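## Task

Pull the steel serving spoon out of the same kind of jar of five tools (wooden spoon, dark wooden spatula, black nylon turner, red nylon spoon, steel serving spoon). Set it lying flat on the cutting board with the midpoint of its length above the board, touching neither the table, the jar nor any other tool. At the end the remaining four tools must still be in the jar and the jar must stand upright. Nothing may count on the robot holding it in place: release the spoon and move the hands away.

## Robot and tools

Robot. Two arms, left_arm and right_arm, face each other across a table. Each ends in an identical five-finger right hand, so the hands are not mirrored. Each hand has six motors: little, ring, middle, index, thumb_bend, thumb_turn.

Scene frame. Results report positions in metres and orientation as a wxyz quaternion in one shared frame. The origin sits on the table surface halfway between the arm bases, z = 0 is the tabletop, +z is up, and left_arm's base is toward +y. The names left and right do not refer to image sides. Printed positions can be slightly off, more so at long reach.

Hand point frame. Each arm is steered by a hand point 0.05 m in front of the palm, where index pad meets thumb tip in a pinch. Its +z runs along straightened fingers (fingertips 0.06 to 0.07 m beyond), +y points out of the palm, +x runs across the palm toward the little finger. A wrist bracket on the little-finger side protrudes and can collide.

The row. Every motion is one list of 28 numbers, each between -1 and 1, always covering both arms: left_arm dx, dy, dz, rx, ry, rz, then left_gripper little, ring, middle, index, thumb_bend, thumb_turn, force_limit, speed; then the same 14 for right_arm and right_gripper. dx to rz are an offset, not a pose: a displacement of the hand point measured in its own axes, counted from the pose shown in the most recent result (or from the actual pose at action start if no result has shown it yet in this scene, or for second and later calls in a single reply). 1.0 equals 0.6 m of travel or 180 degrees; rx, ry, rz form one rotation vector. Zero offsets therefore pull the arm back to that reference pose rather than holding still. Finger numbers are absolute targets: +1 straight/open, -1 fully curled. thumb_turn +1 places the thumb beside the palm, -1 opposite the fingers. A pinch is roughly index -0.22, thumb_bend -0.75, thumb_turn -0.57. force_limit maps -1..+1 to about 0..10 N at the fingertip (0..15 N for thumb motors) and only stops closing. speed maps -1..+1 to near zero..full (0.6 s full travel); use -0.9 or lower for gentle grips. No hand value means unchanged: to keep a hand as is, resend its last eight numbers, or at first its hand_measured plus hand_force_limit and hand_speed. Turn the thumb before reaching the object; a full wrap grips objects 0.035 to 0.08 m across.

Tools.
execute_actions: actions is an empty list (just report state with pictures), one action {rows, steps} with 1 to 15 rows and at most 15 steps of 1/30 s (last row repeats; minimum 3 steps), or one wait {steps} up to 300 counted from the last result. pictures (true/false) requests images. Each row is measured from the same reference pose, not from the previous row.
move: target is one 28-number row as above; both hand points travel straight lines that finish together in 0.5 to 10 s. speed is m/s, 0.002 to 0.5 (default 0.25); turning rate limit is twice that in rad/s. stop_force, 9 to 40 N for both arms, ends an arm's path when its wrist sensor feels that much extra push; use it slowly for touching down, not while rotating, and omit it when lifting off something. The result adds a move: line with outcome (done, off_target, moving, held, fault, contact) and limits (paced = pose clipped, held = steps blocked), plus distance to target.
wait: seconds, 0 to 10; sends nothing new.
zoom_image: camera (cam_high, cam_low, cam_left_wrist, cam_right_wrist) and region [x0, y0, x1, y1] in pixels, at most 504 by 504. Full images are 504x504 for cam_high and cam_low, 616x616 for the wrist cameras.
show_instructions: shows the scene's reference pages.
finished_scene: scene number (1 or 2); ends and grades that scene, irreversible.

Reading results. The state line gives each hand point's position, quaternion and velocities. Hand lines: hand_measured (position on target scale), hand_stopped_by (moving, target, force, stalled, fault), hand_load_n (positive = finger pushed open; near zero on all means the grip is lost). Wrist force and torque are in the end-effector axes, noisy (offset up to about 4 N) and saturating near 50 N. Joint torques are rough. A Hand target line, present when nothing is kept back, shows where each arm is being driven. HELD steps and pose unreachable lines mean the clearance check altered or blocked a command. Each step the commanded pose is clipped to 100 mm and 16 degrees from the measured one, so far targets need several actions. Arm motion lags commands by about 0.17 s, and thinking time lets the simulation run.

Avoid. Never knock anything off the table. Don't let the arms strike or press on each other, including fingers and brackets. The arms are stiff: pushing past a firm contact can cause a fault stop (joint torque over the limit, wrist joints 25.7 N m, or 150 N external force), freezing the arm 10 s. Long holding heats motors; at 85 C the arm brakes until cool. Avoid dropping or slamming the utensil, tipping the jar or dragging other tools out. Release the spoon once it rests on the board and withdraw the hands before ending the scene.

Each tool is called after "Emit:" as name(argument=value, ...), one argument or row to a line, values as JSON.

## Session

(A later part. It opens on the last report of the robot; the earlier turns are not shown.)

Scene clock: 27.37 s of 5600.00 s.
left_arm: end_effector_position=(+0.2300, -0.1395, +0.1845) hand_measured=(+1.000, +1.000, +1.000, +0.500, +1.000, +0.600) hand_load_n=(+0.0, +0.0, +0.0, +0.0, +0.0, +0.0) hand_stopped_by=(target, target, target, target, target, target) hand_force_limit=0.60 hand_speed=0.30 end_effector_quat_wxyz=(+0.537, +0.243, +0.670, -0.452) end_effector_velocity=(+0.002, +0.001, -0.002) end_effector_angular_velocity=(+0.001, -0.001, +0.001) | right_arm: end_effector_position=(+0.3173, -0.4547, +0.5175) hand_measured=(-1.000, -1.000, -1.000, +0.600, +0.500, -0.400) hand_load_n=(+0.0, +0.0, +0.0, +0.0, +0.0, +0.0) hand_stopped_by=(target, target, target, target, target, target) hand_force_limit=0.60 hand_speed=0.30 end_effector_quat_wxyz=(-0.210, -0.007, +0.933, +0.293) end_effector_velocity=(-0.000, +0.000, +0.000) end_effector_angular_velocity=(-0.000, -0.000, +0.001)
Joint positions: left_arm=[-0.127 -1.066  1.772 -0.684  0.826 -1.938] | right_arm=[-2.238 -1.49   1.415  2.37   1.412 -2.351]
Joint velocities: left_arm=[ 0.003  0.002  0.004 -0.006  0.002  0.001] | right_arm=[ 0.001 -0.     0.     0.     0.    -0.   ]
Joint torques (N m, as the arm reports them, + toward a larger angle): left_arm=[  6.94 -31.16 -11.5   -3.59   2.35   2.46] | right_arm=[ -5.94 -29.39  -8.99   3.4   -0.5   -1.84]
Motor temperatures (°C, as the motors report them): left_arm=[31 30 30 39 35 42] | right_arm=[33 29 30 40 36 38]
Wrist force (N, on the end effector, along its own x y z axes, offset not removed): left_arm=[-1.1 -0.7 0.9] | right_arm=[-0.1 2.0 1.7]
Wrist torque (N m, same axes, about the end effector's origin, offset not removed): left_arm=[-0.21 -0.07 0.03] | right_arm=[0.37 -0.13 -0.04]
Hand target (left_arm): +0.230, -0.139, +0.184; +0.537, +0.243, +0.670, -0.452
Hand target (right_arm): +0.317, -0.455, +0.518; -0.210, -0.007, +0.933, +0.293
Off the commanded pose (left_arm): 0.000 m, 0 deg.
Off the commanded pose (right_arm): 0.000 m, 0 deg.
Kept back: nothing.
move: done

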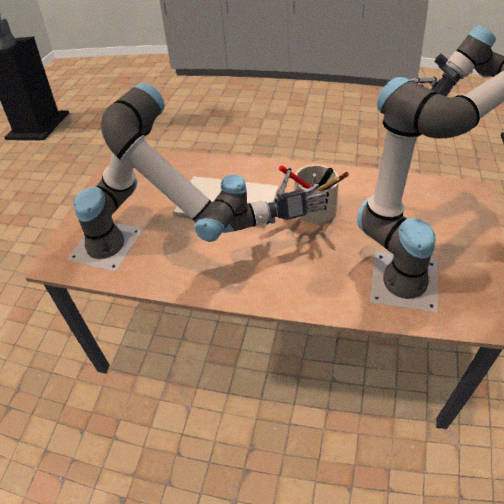

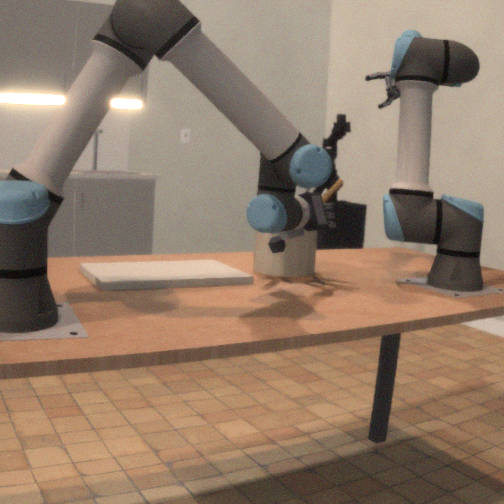

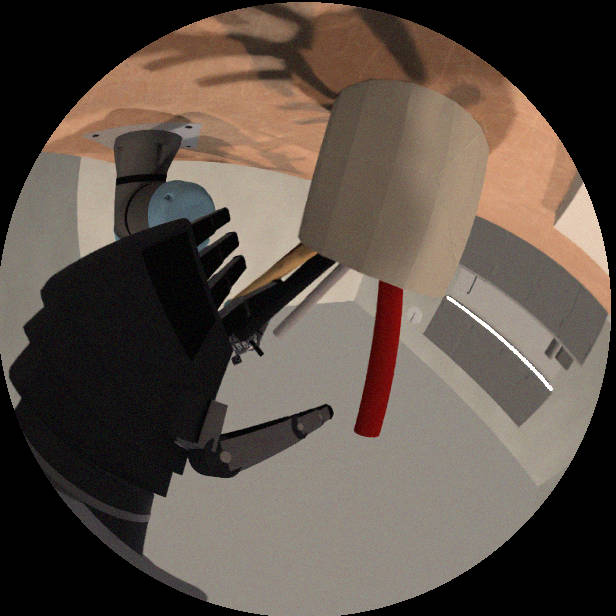

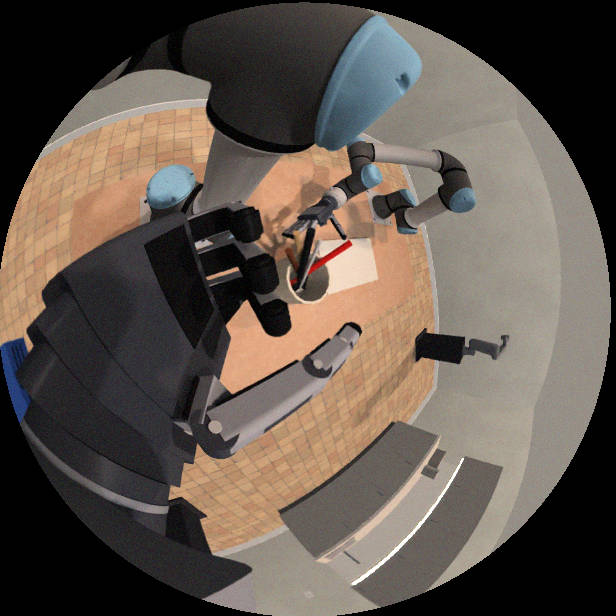

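Emit:
move(
  target=[-0.02,0.02,0.07,0,0,0,1,1,1,0.5,1,0.6,0.6,0.3,0,0,0,0,0,0,-1,-1,-1,0.6,0.5,-0.4,0.6,0.3],
  speed=0.015,
  stop_force=9,
)

Scene clock: 30.90 s of 5600.00 s.
left_arm: end_effector_position=(+0.2641, -0.1680, +0.1909) hand_measured=(+1.000, +1.000, +1.000, +0.500, +1.000, +0.600) hand_load_n=(+0.0, +0.0, +0.0, +0.0, +0.0, +0.0) hand_stopped_by=(target, target, target, target, target, target) hand_force_limit=0.60 hand_speed=0.30 end_effector_quat_wxyz=(+0.537, +0.243, +0.670, -0.452) end_effector_velocity=(+0.003, -0.002, +0.000) end_effector_angular_velocity=(+0.000, -0.001, +0.001) | right_arm: end_effector_position=(+0.3173, -0.4547, +0.5175) hand_measured=(-1.000, -1.000, -1.000, +0.600, +0.500, -0.400) hand_load_n=(+0.0, +0.0, +0.0, +0.0, +0.0, +0.0) hand_stopped_by=(target, target, target, target, target, target) hand_force_limit=0.60 hand_speed=0.30 end_effector_quat_wxyz=(-0.210, -0.007, +0.933, +0.293) end_effector_velocity=(+0.000, +0.000, +0.000) end_effector_angular_velocity=(+0.001, -0.001, +0.000)
Joint positions: left_arm=[-0.052 -1.017  1.668 -0.63   0.901 -1.935] | right_arm=[-2.238 -1.49   1.415  2.37   1.412 -2.351]
Joint velocities: left_arm=[ 0.005  0.004 -0.007  0.003  0.004  0.001] | right_arm=[ 0.     0.    -0.    -0.    -0.001 -0.001]
Joint torques (N m, as the arm reports them, + toward a larger angle): left_arm=[  8.88 -30.4  -26.54   0.99   2.22   2.4 ] | right_arm=[ -6.19 -29.62  -9.33   3.35  -0.64  -1.84]
Motor temperatures (°C, as the motors report them): left_arm=[31 30 30 39 35 42] | right_arm=[33 29 30 40 36 38]
Wrist force (N, on the end effector, along its own x y z axes, offset not removed): left_arm=[-1.1 -2.4 1.0] | right_arm=[1.8 1.8 2.2]
Wrist torque (N m, same axes, about the end effector's origin, offset not removed): left_arm=[-0.40 -0.13 -0.08] | right_arm=[0.26 -0.51 0.08]
Hand target (left_arm): +0.264, -0.168, +0.191; +0.537, +0.243, +0.670, -0.452
Hand target (right_arm): +0.317, -0.455, +0.518; -0.210, -0.007, +0.933, +0.293
Off the commanded pose (left_arm): 0.000 m, 0 deg.
Off the commanded pose (right_arm): 0.000 m, 0 deg.
Kept back: nothing.
move: done

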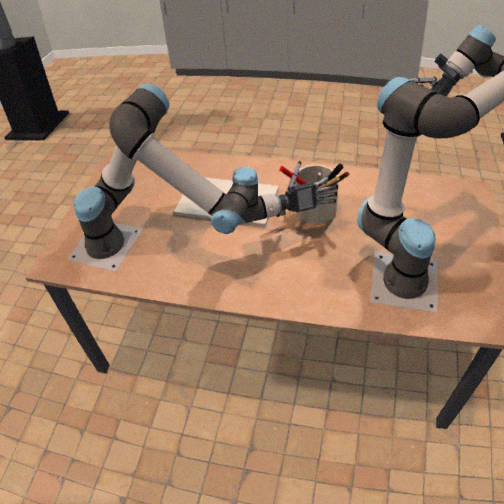

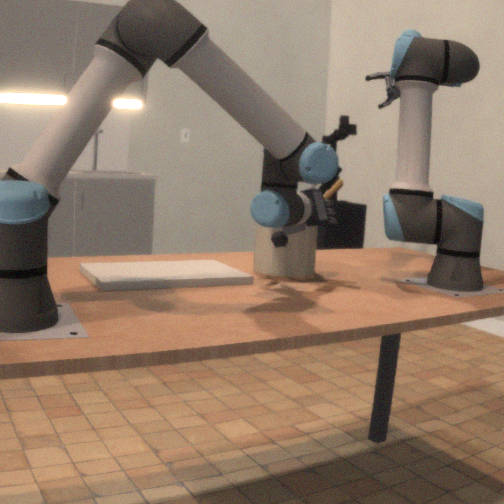

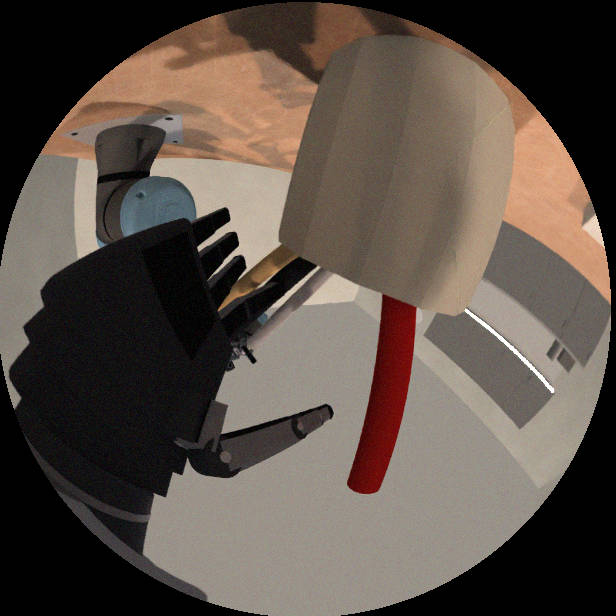

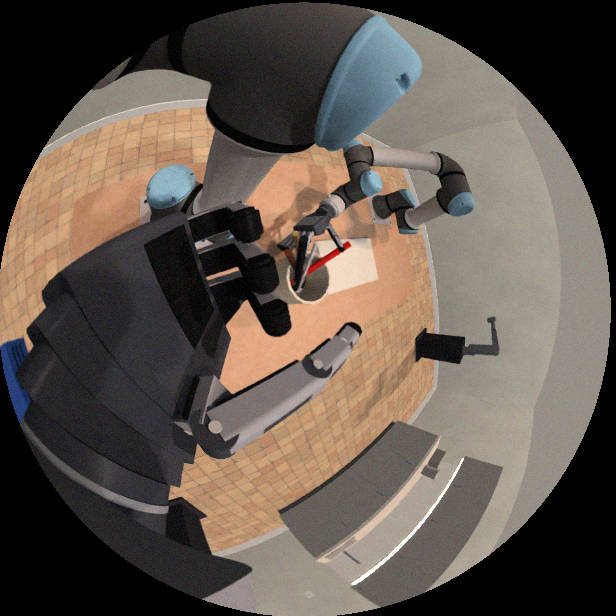

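Emit:
execute_actions(
  actions=[
    {"rows":[[0,0,0,0,0,0,1,1,1,-1,1,0.0,1,-0.3,0,0,0,0,0,0,-1,-1,-1,0.6,0.5,-0.4,0.6,0.3]],"steps":15},
  ],
)

Emit:
wait(
  seconds=1.5,
)

Scene clock: 31.37 s of 5600.00 s.
left_arm: end_effector_position=(+0.2641, -0.1680, +0.1908) hand_measured=(+1.000, +1.000, +1.000, +0.154, +1.000, +0.304) hand_load_n=(+0.0, +0.0, +0.0, +0.0, +0.0, -0.5) hand_stopped_by=(target, target, target, moving, target, moving) hand_force_limit=1.00 hand_speed=-0.30 end_effector_quat_wxyz=(+0.537, +0.243, +0.670, -0.451) end_effector_velocity=(-0.001, -0.000, -0.000) end_effector_angular_velocity=(+0.000, -0.000, -0.000) | right_arm: end_effector_position=(+0.3173, -0.4547, +0.5175) hand_measured=(-1.000, -1.000, -1.000, +0.600, +0.500, -0.400) hand_load_n=(+0.0, +0.0, +0.0, +0.0, +0.0, +0.0) hand_stopped_by=(target, target, target, target, target, target) hand_force_limit=0.60 hand_speed=0.30 end_effector_quat_wxyz=(-0.210, -0.007, +0.933, +0.293) end_effector_velocity=(-0.000, +0.000, -0.000) end_effector_angular_velocity=(-0.001, +0.002, -0.001)
Joint positions: left_arm=[-0.052 -1.017  1.668 -0.63   0.901 -1.935] | right_arm=[-2.238 -1.49   1.415  2.37   1.412 -2.351]
Joint velocities: left_arm=[-0.002  0.     0.    -0.    -0.002  0.   ] | right_arm=[ 0.001  0.    -0.     0.     0.001  0.002]
Joint torques (N m, as the arm reports them, + toward a larger angle): left_arm=[ -6.52 -53.69 -11.92  -2.53  -2.2    2.24] | right_arm=[ -5.99 -29.89  -8.88   3.69  -0.61  -1.74]
Motor temperatures (°C, as the motors report them): left_arm=[31 30 30 39 35 42] | right_arm=[33 29 30 40 36 38]
Wrist force (N, on the end effector, along its own x y z axes, offset not removed): left_arm=[0.9 -1.4 0.9] | right_arm=[-0.5 2.7 3.0]
Wrist torque (N m, same axes, about the end effector's origin, offset not removed): left_arm=[-0.19 -0.40 0.11] | right_arm=[0.45 -0.06 0.00]
Steps of this call (steps 1 to 2: nothing new was sent; steps 3 to 14: the first 12 steps of this action). Readings (end_effector_position | what the end effector reports):
3: left_arm (+0.2642, -0.1681, +0.1910) | right_arm (+0.3173, -0.4547, +0.5175) | left_arm hand_measured=(+1.000, +1.000, +1.000, +0.500, +1.000, +0.600) hand_load_n=(+0.0, +0.0, +0.0, +0.0, +0.0, +0.0) hand_stopped_by=(target, target, target, moving, target, moving) hand_force_limit=1.00 hand_speed=-0.30 | right_arm hand_measured=(-1.000, -1.000, -1.000, +0.600, +0.500, -0.400) hand_load_n=(+0.0, +0.0, +0.0, +0.0, +0.0, +0.0) hand_stopped_by=(target, target, target, target, target, target) hand_force_limit=0.60 hand_speed=0.30
4: left_arm (+0.2642, -0.1681, +0.1910) | right_arm (+0.3173, -0.4547, +0.5175) | left_arm hand_measured=(+1.000, +1.000, +1.000, +0.500, +1.000, +0.600) hand_load_n=(+0.0, +0.0, +0.0, +0.0, +0.0, +0.0) hand_stopped_by=(target, target, target, moving, target, moving) hand_force_limit=1.00 hand_speed=-0.30 | right_arm hand_measured=(-1.000, -1.000, -1.000, +0.600, +0.500, -0.400) hand_load_n=(+0.0, +0.0, +0.0, +0.0, +0.0, +0.0) hand_stopped_by=(target, target, target, target, target, target) hand_force_limit=0.60 hand_speed=0.30
6: left_arm (+0.2642, -0.1681, +0.1910) | right_arm (+0.3173, -0.4547, +0.5175) | left_arm hand_measured=(+1.000, +1.000, +1.000, +0.464, +1.000, +0.570) hand_load_n=(+0.0, +0.0, +0.0, +0.0, +0.0, -0.5) hand_stopped_by=(target, target, target, moving, target, moving) hand_force_limit=1.00 hand_speed=-0.30 | right_arm hand_measured=(-1.000, -1.000, -1.000, +0.600, +0.500, -0.400) hand_load_n=(+0.0, +0.0, +0.0, +0.0, +0.0, +0.0) hand_stopped_by=(target, target, target, target, target, target) hand_force_limit=0.60 hand_speed=0.30
10: left_arm (+0.2642, -0.1681, +0.1908) | right_arm (+0.3173, -0.4547, +0.5175) | left_arm hand_measured=(+1.000, +1.000, +1.000, +0.310, +1.000, +0.436) hand_load_n=(+0.0, +0.0, +0.0, +0.0, +0.0, -0.5) hand_stopped_by=(target, target, target, moving, target, moving) hand_force_limit=1.00 hand_speed=-0.30 | right_arm hand_measured=(-1.000, -1.000, -1.000, +0.600, +0.500, -0.400) hand_load_n=(+0.0, +0.0, +0.0, +0.0, +0.0, +0.0) hand_stopped_by=(target, target, target, target, target, target) hand_force_limit=0.60 hand_speed=0.30
14: the state above

Scene clock: 32.97 s of 5600.00 s.
left_arm: end_effector_position=(+0.2641, -0.1680, +0.1909) hand_measured=(+1.000, +1.000, +1.000, -1.000, +1.000, +0.000) hand_load_n=(+0.0, +0.0, +0.0, +0.0, +0.0, +0.0) hand_stopped_by=(target, target, target, target, target, target) hand_force_limit=1.00 hand_speed=-0.30 end_effector_quat_wxyz=(+0.537, +0.243, +0.670, -0.452) end_effector_velocity=(+0.000, +0.000, -0.001) end_effector_angular_velocity=(+0.003, -0.002, -0.000) | right_arm: end_effector_position=(+0.3173, -0.4547, +0.5175) hand_measured=(-1.000, -1.000, -1.000, +0.600, +0.500, -0.400) hand_load_n=(+0.0, +0.0, +0.0, +0.0, +0.0, +0.0) hand_stopped_by=(target, target, target, target, target, target) hand_force_limit=0.60 hand_speed=0.30 end_effector_quat_wxyz=(-0.210, -0.007, +0.933, +0.293) end_effector_velocity=(-0.000, +0.000, +0.000) end_effector_angular_velocity=(-0.001, -0.001, +0.000)
Joint positions: left_arm=[-0.052 -1.017  1.668 -0.63   0.901 -1.935] | right_arm=[-2.238 -1.49   1.415  2.37   1.412 -2.351]
Joint velocities: left_arm=[0.    0.001 0.    0.001 0.    0.002] | right_arm=[-0.    -0.001 -0.    -0.     0.    -0.   ]
Joint torques (N m, as the arm reports them, + toward a larger angle): left_arm=[ -6.68 -54.39 -13.13  -3.64  -2.     1.94] | right_arm=[ -6.42 -30.18  -9.62   3.51  -0.48  -1.98]
Motor temperatures (°C, as the motors report them): left_arm=[31 30 30 39 35 42] | right_arm=[33 29 30 40 36 38]
Wrist force (N, on the end effector, along its own x y z axes, offset not removed): left_arm=[-0.4 -1.2 0.2] | right_arm=[2.3 1.4 2.1]
Wrist torque (N m, same axes, about the end effector's origin, offset not removed): left_arm=[-0.12 -0.13 -0.03] | right_arm=[0.23 -0.52 0.13]
Hand target (left_arm): +0.264, -0.168, +0.191; +0.537, +0.243, +0.670, -0.452
Hand target (right_arm): +0.317, -0.455, +0.518; -0.210, -0.007, +0.933, +0.293
Off the commanded pose (left_arm): 0.000 m, 0 deg.
Off the commanded pose (right_arm): 0.000 m, 0 deg.
Kept back: nothing.
Steps of this call (steps 1 to 3: the last 3 steps of your previous action; steps 4 to 48: nothing new was sent). Readings (end_effector_position | what the end effector reports):
1: left_arm (+0.2641, -0.1680, +0.1908) | right_arm (+0.3173, -0.4547, +0.5175) | left_arm hand_measured=(+1.000, +1.000, +1.000, +0.114, +1.000, +0.270) hand_load_n=(+0.0, +0.0, +0.0, +0.0, +0.0, -0.5) hand_stopped_by=(target, target, target, moving, target, moving) hand_force_limit=1.00 hand_speed=-0.30 | right_arm hand_measured=(-1.000, -1.000, -1.000, +0.600, +0.500, -0.400) hand_load_n=(+0.0, +0.0, +0.0, +0.0, +0.0, +0.0) hand_stopped_by=(target, target, target, target, target, target) hand_force_limit=0.60 hand_speed=0.30
2: left_arm (+0.2641, -0.1680, +0.1908) | right_arm (+0.3173, -0.4547, +0.5175) | left_arm hand_measured=(+1.000, +1.000, +1.000, +0.076, +1.000, +0.236) hand_load_n=(+0.0, +0.0, +0.0, +0.5, +0.0, -0.5) hand_stopped_by=(target, target, target, moving, target, moving) hand_force_limit=1.00 hand_speed=-0.30 | right_arm hand_measured=(-1.000, -1.000, -1.000, +0.600, +0.500, -0.400) hand_load_n=(+0.0, +0.0, +0.0, +0.0, +0.0, +0.0) hand_stopped_by=(target, target, target, target, target, target) hand_force_limit=0.60 hand_speed=0.30
4: left_arm (+0.2641, -0.1680, +0.1909) | right_arm (+0.3173, -0.4547, +0.5175) | left_arm hand_measured=(+1.000, +1.000, +1.000, -0.002, +1.000, +0.170) hand_load_n=(+0.0, +0.0, +0.0, +1.0, +0.0, -0.5) hand_stopped_by=(target, target, target, moving, target, moving) hand_force_limit=1.00 hand_speed=-0.30 | right_arm hand_measured=(-1.000, -1.000, -1.000, +0.600, +0.500, -0.400) hand_load_n=(+0.0, +0.0, +0.0, +0.0, +0.0, +0.0) hand_stopped_by=(target, target, target, target, target, target) hand_force_limit=0.60 hand_speed=0.30
8: left_arm (+0.2641, -0.1680, +0.1909) | right_arm (+0.3173, -0.4547, +0.5175) | left_arm hand_measured=(+1.000, +1.000, +1.000, -0.158, +1.000, +0.036) hand_load_n=(+0.0, +0.0, +0.0, +0.0, +0.0, -0.5) hand_stopped_by=(target, target, target, moving, target, moving) hand_force_limit=1.00 hand_speed=-0.30 | right_arm hand_measured=(-1.000, -1.000, -1.000, +0.600, +0.500, -0.400) hand_load_n=(+0.0, +0.0, +0.0, +0.0, +0.0, +0.0) hand_stopped_by=(target, target, target, target, target, target) hand_force_limit=0.60 hand_speed=0.30
48: the state above

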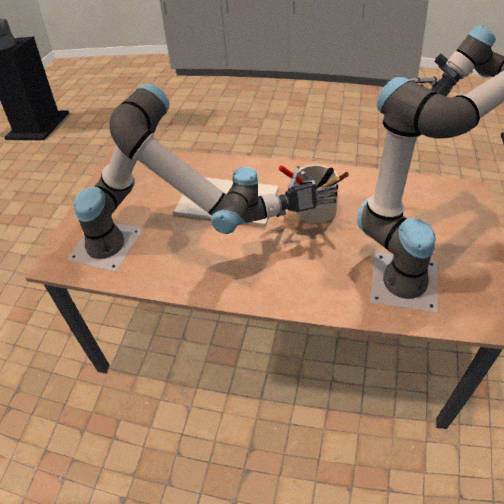

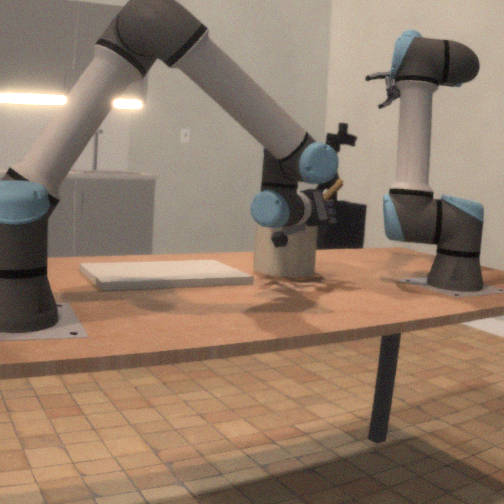

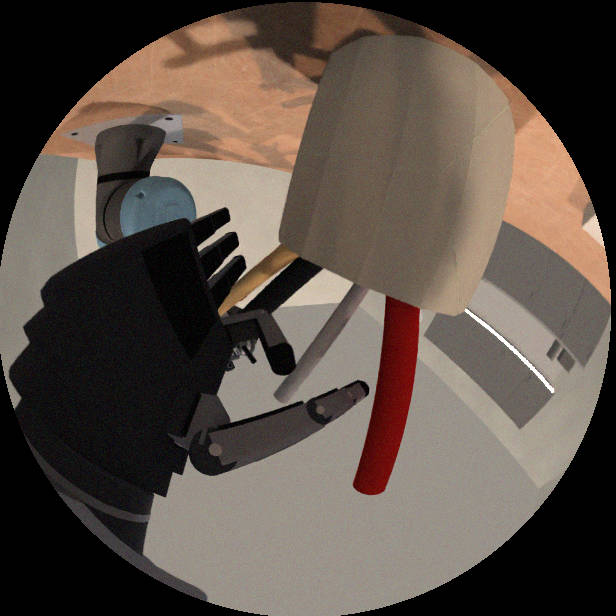

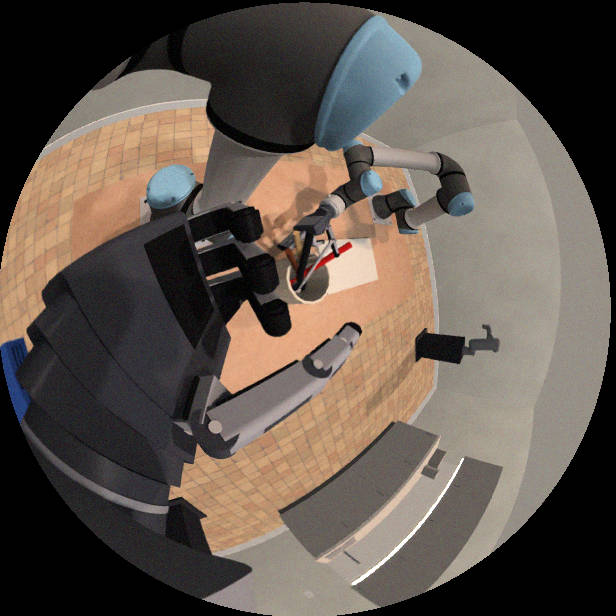

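Emit:
execute_actions(
  actions=[
    {"rows":[[0,0,0,0,0,0,1,1,1,0.6,1,0.0,1,0.5,0,0,0,0,0,0,-1,-1,-1,0.6,0.5,-0.4,0.6,0.3]],"steps":15},
  ],
)

Emit:
move(
  target=[0.015,0.06,0,0,0,0,1,1,1,0.6,1,0.0,1,0.5,0,0,0,0,0,0,-1,-1,-1,0.6,0.5,-0.4,0.6,0.3],
  speed=0.015,
  stop_force=9,
)

Scene clock: 33.53 s of 5600.00 s.
left_arm: end_effector_position=(+0.2641, -0.1680, +0.1909) hand_measured=(+1.000, +1.000, +1.000, -0.258, +1.000, +0.000) hand_load_n=(+0.0, +0.0, +0.0, +0.5, +0.0, +0.0) hand_stopped_by=(target, target, target, moving, target, target) hand_force_limit=1.00 hand_speed=0.50 end_effector_quat_wxyz=(+0.537, +0.243, +0.670, -0.452) end_effector_velocity=(+0.001, +0.000, -0.000) end_effector_angular_velocity=(+0.001, -0.000, +0.001) | right_arm: end_effector_position=(+0.3173, -0.4547, +0.5175) hand_measured=(-1.000, -1.000, -1.000, +0.600, +0.500, -0.400) hand_load_n=(+0.0, +0.0, +0.0, +0.0, +0.0, +0.0) hand_stopped_by=(target, target, target, target, target, target) hand_force_limit=0.60 hand_speed=0.30 end_effector_quat_wxyz=(-0.210, -0.007, +0.933, +0.293) end_effector_velocity=(+0.000, -0.001, -0.000) end_effector_angular_velocity=(-0.000, +0.000, -0.002)
Joint positions: left_arm=[-0.052 -1.017  1.668 -0.63   0.901 -1.935] | right_arm=[-2.238 -1.49   1.415  2.37   1.412 -2.351]
Joint velocities: left_arm=[ 0.001 -0.     0.     0.001  0.     0.   ] | right_arm=[-0.002 -0.     0.    -0.     0.     0.   ]
Joint torques (N m, as the arm reports them, + toward a larger angle): left_arm=[ -6.13 -54.33 -13.26  -3.63  -2.06   1.94] | right_arm=[ -5.17 -29.91  -9.48   3.52  -0.7   -1.88]
Motor temperatures (°C, as the motors report them): left_arm=[31 30 30 39 35 42] | right_arm=[33 29 30 40 36 38]
Wrist force (N, on the end effector, along its own x y z axes, offset not removed): left_arm=[0.2 -0.7 1.4] | right_arm=[0.8 2.0 2.6]
Wrist torque (N m, same axes, about the end effector's origin, offset not removed): left_arm=[-0.11 -0.35 0.06] | right_arm=[0.24 -0.39 0.06]
Steps of this call (steps 1 to 5: nothing new was sent; steps 6 to 17: the first 12 steps of this action). Readings (end_effector_position | what the end effector reports):
6: left_arm (+0.2641, -0.1680, +0.1909) | right_arm (+0.3173, -0.4547, +0.5175) | left_arm hand_measured=(+1.000, +1.000, +1.000, -1.000, +1.000, +0.000) hand_load_n=(+0.0, +0.0, +0.0, +0.0, +0.0, +0.0) hand_stopped_by=(target, target, target, moving, target, target) hand_force_limit=1.00 hand_speed=0.50 | right_arm hand_measured=(-1.000, -1.000, -1.000, +0.600, +0.500, -0.400) hand_load_n=(+0.0, +0.0, +0.0, +0.0, +0.0, +0.0) hand_stopped_by=(target, target, target, target, target, target) hand_force_limit=0.60 hand_speed=0.30
7: left_arm (+0.2641, -0.1680, +0.1909) | right_arm (+0.3173, -0.4547, +0.5175) | left_arm hand_measured=(+1.000, +1.000, +1.000, -1.000, +1.000, +0.000) hand_load_n=(+0.0, +0.0, +0.0, +0.0, +0.0, +0.0) hand_stopped_by=(target, target, target, moving, target, target) hand_force_limit=1.00 hand_speed=0.50 | right_arm hand_measured=(-1.000, -1.000, -1.000, +0.600, +0.500, -0.400) hand_load_n=(+0.0, +0.0, +0.0, +0.0, +0.0, +0.0) hand_stopped_by=(target, target, target, target, target, target) hand_force_limit=0.60 hand_speed=0.30
9: left_arm (+0.2641, -0.1680, +0.1909) | right_arm (+0.3173, -0.4547, +0.5175) | left_arm hand_measured=(+1.000, +1.000, +1.000, -0.924, +1.000, +0.000) hand_load_n=(+0.0, +0.0, +0.0, +0.0, +0.0, +0.0) hand_stopped_by=(target, target, target, moving, target, target) hand_force_limit=1.00 hand_speed=0.50 | right_arm hand_measured=(-1.000, -1.000, -1.000, +0.600, +0.500, -0.400) hand_load_n=(+0.0, +0.0, +0.0, +0.0, +0.0, +0.0) hand_stopped_by=(target, target, target, target, target, target) hand_force_limit=0.60 hand_speed=0.30
13: left_arm (+0.2641, -0.1680, +0.1909) | right_arm (+0.3173, -0.4547, +0.5175) | left_arm hand_measured=(+1.000, +1.000, +1.000, -0.592, +1.000, +0.000) hand_load_n=(+0.0, +0.0, +0.0, +0.0, +0.0, +0.0) hand_stopped_by=(target, target, target, moving, target, target) hand_force_limit=1.00 hand_speed=0.50 | right_arm hand_measured=(-1.000, -1.000, -1.000, +0.600, +0.500, -0.400) hand_load_n=(+0.0, +0.0, +0.0, +0.0, +0.0, +0.0) hand_stopped_by=(target, target, target, target, target, target) hand_force_limit=0.60 hand_speed=0.30
17: the state above

Scene clock: 34.83 s of 5600.00 s.
left_arm: end_effector_position=(+0.2681, -0.1657, +0.1878) hand_measured=(+1.000, +1.000, +1.000, +0.598, +1.000, +0.000) hand_load_n=(+0.0, +0.0, +0.5, -2.0, +0.0, +0.0) hand_stopped_by=(target, target, target, target, target, target) hand_force_limit=1.00 hand_speed=0.50 end_effector_quat_wxyz=(+0.537, +0.243, +0.670, -0.452) end_effector_velocity=(-0.005, -0.002, +0.002) end_effector_angular_velocity=(+0.005, -0.001, -0.001) | right_arm: end_effector_position=(+0.3173, -0.4547, +0.5175) hand_measured=(-1.000, -1.000, -1.000, +0.600, +0.500, -0.400) hand_load_n=(+0.0, +0.0, +0.0, +0.0, +0.0, +0.0) hand_stopped_by=(target, target, target, target, target, target) hand_force_limit=0.60 hand_speed=0.30 end_effector_quat_wxyz=(-0.210, -0.007, +0.933, +0.293) end_effector_velocity=(-0.000, +0.000, +0.000) end_effector_angular_velocity=(+0.001, -0.001, +0.001)
Joint positions: left_arm=[-0.045 -1.016  1.676 -0.64   0.908 -1.935] | right_arm=[-2.238 -1.49   1.415  2.37   1.412 -2.351]
Joint velocities: left_arm=[-0.009  0.001 -0.009  0.014 -0.008 -0.   ] | right_arm=[ 0.001 -0.     0.     0.    -0.001 -0.001]
Joint torques (N m, as the arm reports them, + toward a larger angle): left_arm=[ -6.6  -40.86 -23.99   2.01  -2.69   1.78] | right_arm=[ -5.45 -29.55  -8.99   3.46  -0.44  -1.71]
Motor temperatures (°C, as the motors report them): left_arm=[31 30 30 39 35 42] | right_arm=[33 29 30 40 36 38]
Wrist force (N, on the end effector, along its own x y z axes, offset not removed): left_arm=[-1.5 -5.0 1.6] | right_arm=[0.2 3.0 2.5]
Wrist torque (N m, same axes, about the end effector's origin, offset not removed): left_arm=[-0.31 -0.47 -0.03] | right_arm=[0.46 -0.24 0.08]
Hand target (left_arm): +0.267, -0.166, +0.188; +0.537, +0.243, +0.670, -0.452
Hand target (right_arm): +0.317, -0.455, +0.518; -0.210, -0.007, +0.933, +0.293
Off your previous action's commanded pose (left_arm): 0.000 m, 0 deg at its last step (step 3 of this call).
Off your previous action's commanded pose (right_arm): 0.000 m, 0 deg at its last step (step 3 of this call).
Off the commanded pose (left_arm): 0.032 m, 0 deg.
Off the commanded pose (right_arm): 0.000 m, 0 deg.
Kept back: nothing.
move: contact (left_arm)

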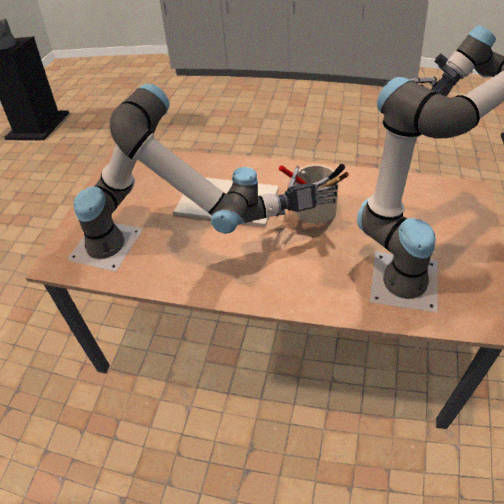

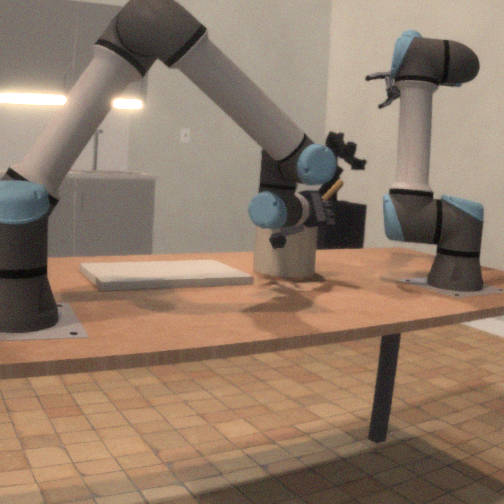

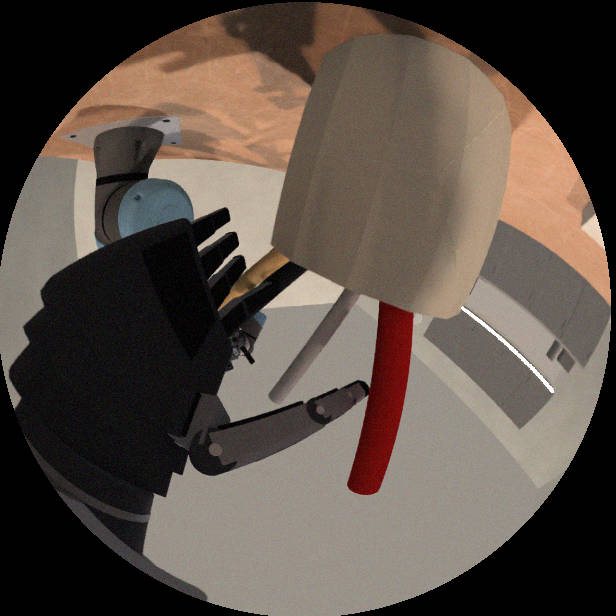

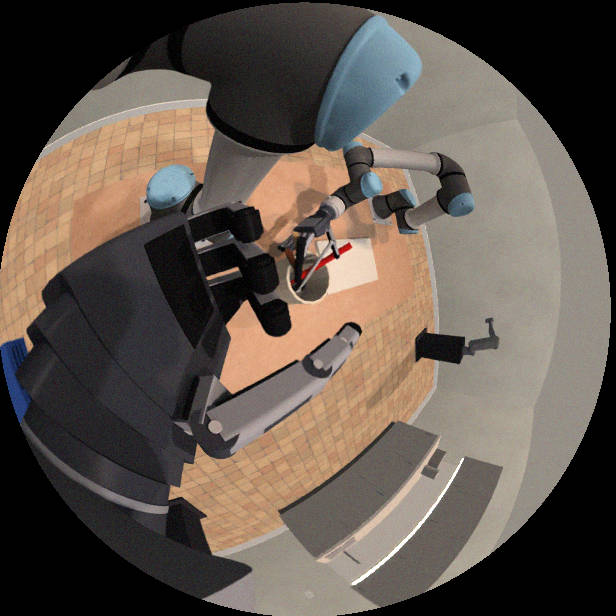

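Emit:
execute_actions(
  actions=[
    {"rows":[[0,-0.005,0,0,0,0,1,1,1,0.6,0.2,-0.6,1,0.3,0,0,0,0,0,0,-1,-1,-1,0.6,0.5,-0.4,0.6,0.3]],"steps":15},
  ],
)

Emit:
execute_actions(
  actions=[
    {"rows":[[0,0,0,0,0,0,1,1,1,-1,0.2,-0.6,0.8,-0.3,0,0,0,0,0,0,-1,-1,-1,0.6,0.5,-0.4,0.6,0.3]],"steps":15},
  ],
)

Emit:
wait(
  seconds=1.3,
)

Scene clock: 35.37 s of 5600.00 s.
left_arm: end_effector_position=(+0.2658, -0.1670, +0.1889) hand_measured=(+1.000, +1.000, +1.000, +0.598, +0.594, -0.552) hand_load_n=(+0.0, +0.0, +0.0, -4.0, +0.0, -0.5) hand_stopped_by=(target, target, target, target, moving, moving) hand_force_limit=1.00 hand_speed=0.30 end_effector_quat_wxyz=(+0.537, +0.243, +0.670, -0.452) end_effector_velocity=(-0.001, -0.001, +0.000) end_effector_angular_velocity=(+0.002, -0.001, -0.000) | right_arm: end_effector_position=(+0.3173, -0.4547, +0.5175) hand_measured=(-1.000, -1.000, -1.000, +0.600, +0.500, -0.400) hand_load_n=(+0.0, +0.0, +0.0, +0.0, +0.0, +0.0) hand_stopped_by=(target, target, target, target, target, target) hand_force_limit=0.60 hand_speed=0.30 end_effector_quat_wxyz=(-0.210, -0.007, +0.933, +0.293) end_effector_velocity=(+0.000, -0.000, +0.000) end_effector_angular_velocity=(+0.001, -0.001, -0.002)
Joint positions: left_arm=[-0.049 -1.016  1.672 -0.636  0.904 -1.935] | right_arm=[-2.238 -1.49   1.415  2.37   1.412 -2.351]
Joint velocities: left_arm=[-0.002  0.001 -0.002  0.002 -0.002  0.001] | right_arm=[-0.001  0.    -0.     0.    -0.001 -0.   ]
Joint torques (N m, as the arm reports them, + toward a larger angle): left_arm=[-10.71 -31.61 -28.13   1.14  -0.96  -1.54] | right_arm=[ -5.65 -29.79  -9.14   3.57  -0.55  -1.82]
Motor temperatures (°C, as the motors report them): left_arm=[31 30 30 39 35 42] | right_arm=[33 29 30 40 36 38]
Wrist force (N, on the end effector, along its own x y z axes, offset not removed): left_arm=[-1.2 3.5 0.2] | right_arm=[-0.1 2.5 0.9]
Wrist torque (N m, same axes, about the end effector's origin, offset not removed): left_arm=[-0.19 -0.38 0.14] | right_arm=[0.60 -0.21 -0.03]
Steps of this call (steps 1 to 4: nothing new was sent; steps 5 to 16: the first 12 steps of this action). Readings (end_effector_position | what the end effector reports):
5: left_arm (+0.2677, -0.1659, +0.1881) | right_arm (+0.3173, -0.4547, +0.5175) | left_arm hand_measured=(+1.000, +1.000, +1.000, +0.598, +1.000, +0.000) hand_load_n=(+0.0, +0.0, +0.5, -3.0, +0.0, +0.0) hand_stopped_by=(target, target, target, target, moving, moving) hand_force_limit=1.00 hand_speed=0.30 | right_arm hand_measured=(-1.000, -1.000, -1.000, +0.600, +0.500, -0.400) hand_load_n=(+0.0, +0.0, +0.0, +0.0, +0.0, +0.0) hand_stopped_by=(target, target, target, target, target, target) hand_force_limit=0.60 hand_speed=0.30
6: left_arm (+0.2675, -0.1660, +0.1882) | right_arm (+0.3173, -0.4547, +0.5175) | left_arm hand_measured=(+1.000, +1.000, +1.000, +0.598, +1.000, +0.000) hand_load_n=(+0.0, +0.0, +0.5, -3.0, +0.0, +0.0) hand_stopped_by=(target, target, target, target, moving, moving) hand_force_limit=1.00 hand_speed=0.30 | right_arm hand_measured=(-1.000, -1.000, -1.000, +0.600, +0.500, -0.400) hand_load_n=(+0.0, +0.0, +0.0, +0.0, +0.0, +0.0) hand_stopped_by=(target, target, target, target, target, target) hand_force_limit=0.60 hand_speed=0.30
8: left_arm (+0.2668, -0.1664, +0.1886) | right_arm (+0.3173, -0.4547, +0.5175) | left_arm hand_measured=(+1.000, +1.000, +1.000, +0.598, +0.958, -0.056) hand_load_n=(+0.0, +0.0, +0.5, -3.0, +0.0, -0.5) hand_stopped_by=(target, target, target, target, moving, moving) hand_force_limit=1.00 hand_speed=0.30 | right_arm hand_measured=(-1.000, -1.000, -1.000, +0.600, +0.500, -0.400) hand_load_n=(+0.0, +0.0, +0.0, +0.0, +0.0, +0.0) hand_stopped_by=(target, target, target, target, target, target) hand_force_limit=0.60 hand_speed=0.30
12: left_arm (+0.2661, -0.1668, +0.1888) | right_arm (+0.3173, -0.4547, +0.5175) | left_arm hand_measured=(+1.000, +1.000, +1.000, +0.598, +0.776, -0.304) hand_load_n=(+0.0, +0.0, +0.0, -3.5, +0.0, -0.5) hand_stopped_by=(target, target, target, target, moving, moving) hand_force_limit=1.00 hand_speed=0.30 | right_arm hand_measured=(-1.000, -1.000, -1.000, +0.600, +0.500, -0.400) hand_load_n=(+0.0, +0.0, +0.0, +0.0, +0.0, +0.0) hand_stopped_by=(target, target, target, target, target, target) hand_force_limit=0.60 hand_speed=0.30
16: the state above

Scene clock: 35.87 s of 5600.00 s.
left_arm: end_effector_position=(+0.2657, -0.1671, +0.1889) hand_measured=(+1.000, +1.000, +1.000, +0.252, +0.200, -0.600) hand_load_n=(+0.0, +0.0, +0.0, +0.0, +0.0, +0.0) hand_stopped_by=(target, target, target, moving, moving, target) hand_force_limit=0.80 hand_speed=-0.30 end_effector_quat_wxyz=(+0.537, +0.243, +0.670, -0.452) end_effector_velocity=(-0.001, -0.000, -0.001) end_effector_angular_velocity=(+0.001, -0.000, -0.001) | right_arm: end_effector_position=(+0.3173, -0.4547, +0.5175) hand_measured=(-1.000, -1.000, -1.000, +0.600, +0.500, -0.400) hand_load_n=(+0.0, +0.0, +0.0, +0.0, +0.0, +0.0) hand_stopped_by=(target, target, target, target, target, target) hand_force_limit=0.60 hand_speed=0.30 end_effector_quat_wxyz=(-0.210, -0.007, +0.933, +0.293) end_effector_velocity=(-0.001, +0.000, -0.000) end_effector_angular_velocity=(-0.001, +0.001, +0.003)
Joint positions: left_arm=[-0.049 -1.016  1.672 -0.636  0.904 -1.935] | right_arm=[-2.238 -1.49   1.415  2.37   1.412 -2.351]
Joint velocities: left_arm=[-0.001  0.001 -0.    -0.     0.     0.   ] | right_arm=[ 0.001 -0.     0.     0.     0.002 -0.   ]
Joint torques (N m, as the arm reports them, + toward a larger angle): left_arm=[  0.2  -34.59 -18.4    0.71   0.13  -1.18] | right_arm=[ -5.46 -29.74  -9.34   3.49  -0.64  -1.83]
Motor temperatures (°C, as the motors report them): left_arm=[31 30 30 39 35 42] | right_arm=[33 29 30 40 36 38]
Wrist force (N, on the end effector, along its own x y z axes, offset not removed): left_arm=[0.3 -1.3 1.0] | right_arm=[0.9 1.0 2.1]
Wrist torque (N m, same axes, about the end effector's origin, offset not removed): left_arm=[-0.21 -0.35 0.03] | right_arm=[0.16 -0.31 0.06]
Off your previous action's commanded pose (left_arm): 0.000 m, 0 deg at its last step (step 3 of this call).
Off your previous action's commanded pose (right_arm): 0.000 m, 0 deg at its last step (step 3 of this call).
Steps of this call (steps 1 to 3: the last 3 steps of your previous action; steps 4 to 15: the first 12 steps of this action, its rows measured from where the robot was after step 3). Readings (end_effector_position | what the end effector reports):
3: left_arm (+0.2657, -0.1670, +0.1889) | right_arm (+0.3173, -0.4547, +0.5175) | left_arm hand_measured=(+1.000, +1.000, +1.000, +0.598, +0.456, -0.600) hand_load_n=(+0.0, +0.0, +0.0, -3.5, +0.0, +0.0) hand_stopped_by=(target, target, target, target, moving, moving) hand_force_limit=1.00 hand_speed=0.30 | right_arm hand_measured=(-1.000, -1.000, -1.000, +0.600, +0.500, -0.400) hand_load_n=(+0.0, +0.0, +0.0, +0.0, +0.0, +0.0) hand_stopped_by=(target, target, target, target, target, target) hand_force_limit=0.60 hand_speed=0.30
4: left_arm (+0.2657, -0.1671, +0.1889) | right_arm (+0.3173, -0.4547, +0.5175) | left_arm hand_measured=(+1.000, +1.000, +1.000, +0.598, +0.412, -0.600) hand_load_n=(+0.0, +0.0, +0.0, -4.0, +0.0, +0.0) hand_stopped_by=(target, target, target, moving, moving, target) hand_force_limit=0.80 hand_speed=-0.30 | right_arm hand_measured=(-1.000, -1.000, -1.000, +0.600, +0.500, -0.400) hand_load_n=(+0.0, +0.0, +0.0, +0.0, +0.0, +0.0) hand_stopped_by=(target, target, target, target, target, target) hand_force_limit=0.60 hand_speed=0.30
5: left_arm (+0.2657, -0.1671, +0.1889) | right_arm (+0.3173, -0.4547, +0.5175) | left_arm hand_measured=(+1.000, +1.000, +1.000, +0.598, +0.384, -0.600) hand_load_n=(+0.0, +0.0, +0.0, -4.0, +0.0, +0.0) hand_stopped_by=(target, target, target, moving, moving, target) hand_force_limit=0.80 hand_speed=-0.30 | right_arm hand_measured=(-1.000, -1.000, -1.000, +0.600, +0.500, -0.400) hand_load_n=(+0.0, +0.0, +0.0, +0.0, +0.0, +0.0) hand_stopped_by=(target, target, target, target, target, target) hand_force_limit=0.60 hand_speed=0.30
7: left_arm (+0.2657, -0.1671, +0.1889) | right_arm (+0.3173, -0.4547, +0.5175) | left_arm hand_measured=(+1.000, +1.000, +1.000, +0.564, +0.336, -0.600) hand_load_n=(+0.0, +0.0, +0.0, -0.5, +0.0, +0.0) hand_stopped_by=(target, target, target, moving, moving, target) hand_force_limit=0.80 hand_speed=-0.30 | right_arm hand_measured=(-1.000, -1.000, -1.000, +0.600, +0.500, -0.400) hand_load_n=(+0.0, +0.0, +0.0, +0.0, +0.0, +0.0) hand_stopped_by=(target, target, target, target, target, target) hand_force_limit=0.60 hand_speed=0.30
11: left_arm (+0.2657, -0.1671, +0.1889) | right_arm (+0.3173, -0.4547, +0.5175) | left_arm hand_measured=(+1.000, +1.000, +1.000, +0.408, +0.238, -0.600) hand_load_n=(+0.0, +0.0, +0.0, +0.0, +0.0, +0.0) hand_stopped_by=(target, target, target, moving, moving, target) hand_force_limit=0.80 hand_speed=-0.30 | right_arm hand_measured=(-1.000, -1.000, -1.000, +0.600, +0.500, -0.400) hand_load_n=(+0.0, +0.0, +0.0, +0.0, +0.0, +0.0) hand_stopped_by=(target, target, target, target, target, target) hand_force_limit=0.60 hand_speed=0.30
15: the state above

Scene clock: 37.27 s of 5600.00 s.
left_arm: end_effector_position=(+0.2657, -0.1670, +0.1888) hand_measured=(+1.000, +1.000, +1.000, -1.000, +0.200, -0.600) hand_load_n=(+0.0, +0.0, +0.0, +0.0, +0.0, +0.0) hand_stopped_by=(target, target, target, target, target, target) hand_force_limit=0.80 hand_speed=-0.30 end_effector_quat_wxyz=(+0.537, +0.243, +0.670, -0.452) end_effector_velocity=(-0.000, -0.000, +0.000) end_effector_angular_velocity=(-0.003, +0.001, -0.000) | right_arm: end_effector_position=(+0.3173, -0.4547, +0.5175) hand_measured=(-1.000, -1.000, -1.000, +0.600, +0.500, -0.400) hand_load_n=(+0.0, +0.0, +0.0, +0.0, +0.0, +0.0) hand_stopped_by=(target, target, target, target, target, target) hand_force_limit=0.60 hand_speed=0.30 end_effector_quat_wxyz=(-0.210, -0.007, +0.933, +0.293) end_effector_velocity=(+0.000, -0.000, +0.000) end_effector_angular_velocity=(+0.000, -0.000, -0.002)
Joint positions: left_arm=[-0.049 -1.016  1.672 -0.636  0.904 -1.935] | right_arm=[-2.238 -1.49   1.415  2.37   1.412 -2.351]
Joint velocities: left_arm=[ 0.    -0.     0.    -0.002  0.    -0.   ] | right_arm=[-0.001 -0.     0.    -0.    -0.001  0.001]
Joint torques (N m, as the arm reports them, + toward a larger angle): left_arm=[  7.44 -46.1  -12.73  -1.41   2.19   2.34] | right_arm=[ -6.46 -30.31  -9.43   3.59  -0.33  -1.96]
Motor temperatures (°C, as the motors report them): left_arm=[31 30 30 39 35 42] | right_arm=[33 29 30 40 36 38]
Wrist force (N, on the end effector, along its own x y z axes, offset not removed): left_arm=[0.4 0.1 1.5] | right_arm=[2.0 2.5 0.9]
Wrist torque (N m, same axes, about the end effector's origin, offset not removed): left_arm=[0.01 -0.39 0.13] | right_arm=[0.39 -0.46 0.20]
Hand target (left_arm): +0.266, -0.167, +0.189; +0.537, +0.243, +0.670, -0.452
Hand target (right_arm): +0.317, -0.455, +0.518; -0.210, -0.007, +0.933, +0.293
Off the commanded pose (left_arm): 0.000 m, 0 deg.
Off the commanded pose (right_arm): 0.000 m, 0 deg.
Kept back: nothing.
Steps of this call (steps 1 to 3: the last 3 steps of your previous action; steps 4 to 42: nothing new was sent). Readings (end_effector_position | what the end effector reports):
1: left_arm (+0.2657, -0.1671, +0.1889) | right_arm (+0.3173, -0.4547, +0.5175) | left_arm hand_measured=(+1.000, +1.000, +1.000, +0.214, +0.200, -0.600) hand_load_n=(+0.0, +0.0, +0.0, +0.0, +0.0, +0.0) hand_stopped_by=(target, target, target, moving, target, target) hand_force_limit=0.80 hand_speed=-0.30 | right_arm hand_measured=(-1.000, -1.000, -1.000, +0.600, +0.500, -0.400) hand_load_n=(+0.0, +0.0, +0.0, +0.0, +0.0, +0.0) hand_stopped_by=(target, target, target, target, target, target) hand_force_limit=0.60 hand_speed=0.30
2: left_arm (+0.2657, -0.1671, +0.1889) | right_arm (+0.3173, -0.4547, +0.5175) | left_arm hand_measured=(+1.000, +1.000, +1.000, +0.174, +0.200, -0.600) hand_load_n=(+0.0, +0.0, +0.0, +0.0, +0.0, +0.0) hand_stopped_by=(target, target, target, moving, target, target) hand_force_limit=0.80 hand_speed=-0.30 | right_arm hand_measured=(-1.000, -1.000, -1.000, +0.600, +0.500, -0.400) hand_load_n=(+0.0, +0.0, +0.0, +0.0, +0.0, +0.0) hand_stopped_by=(target, target, target, target, target, target) hand_force_limit=0.60 hand_speed=0.30
4: left_arm (+0.2657, -0.1671, +0.1889) | right_arm (+0.3173, -0.4547, +0.5175) | left_arm hand_measured=(+1.000, +1.000, +1.000, +0.096, +0.200, -0.600) hand_load_n=(+0.0, +0.0, +0.0, +0.0, +0.0, +0.0) hand_stopped_by=(target, target, target, moving, target, target) hand_force_limit=0.80 hand_speed=-0.30 | right_arm hand_measured=(-1.000, -1.000, -1.000, +0.600, +0.500, -0.400) hand_load_n=(+0.0, +0.0, +0.0, +0.0, +0.0, +0.0) hand_stopped_by=(target, target, target, target, target, target) hand_force_limit=0.60 hand_speed=0.30
8: left_arm (+0.2657, -0.1671, +0.1889) | right_arm (+0.3173, -0.4547, +0.5175) | left_arm hand_measured=(+1.000, +1.000, +1.000, -0.060, +0.200, -0.600) hand_load_n=(+0.0, +0.0, +0.0, +0.0, +0.0, +0.0) hand_stopped_by=(target, target, target, moving, target, target) hand_force_limit=0.80 hand_speed=-0.30 | right_arm hand_measured=(-1.000, -1.000, -1.000, +0.600, +0.500, -0.400) hand_load_n=(+0.0, +0.0, +0.0, +0.0, +0.0, +0.0) hand_stopped_by=(target, target, target, target, target, target) hand_force_limit=0.60 hand_speed=0.30
42: the state above

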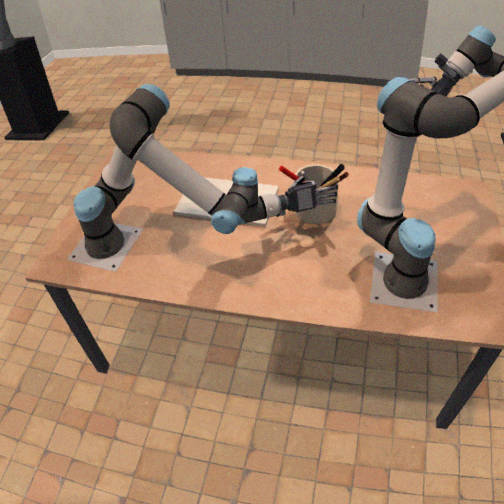

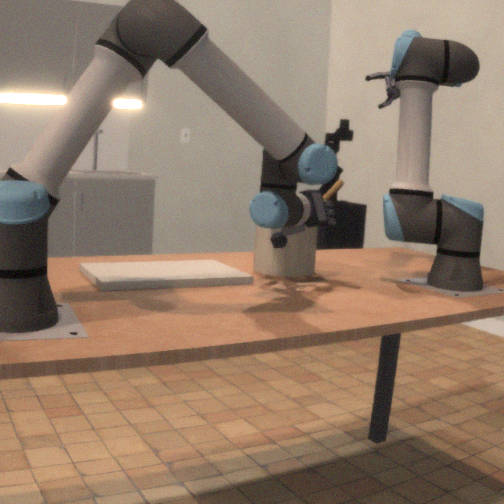

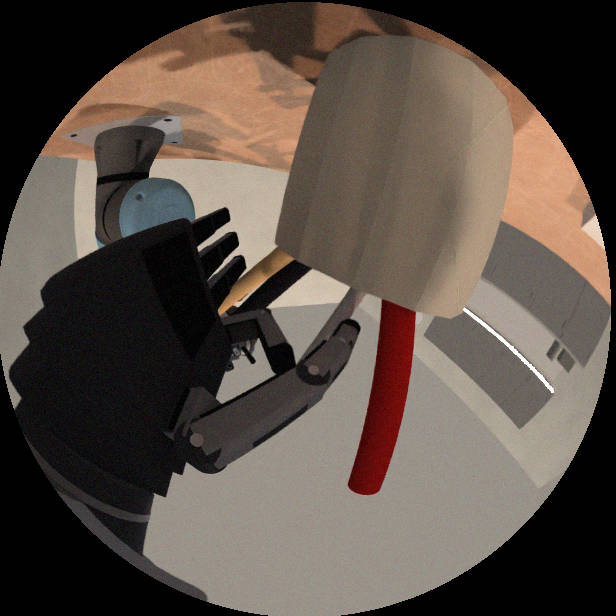

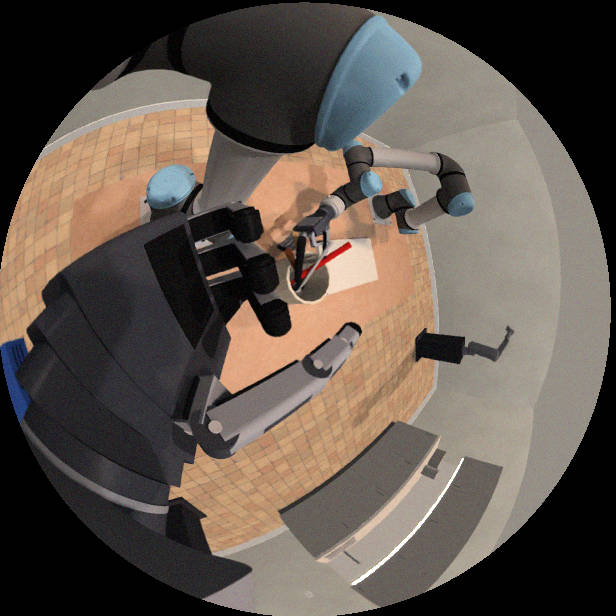

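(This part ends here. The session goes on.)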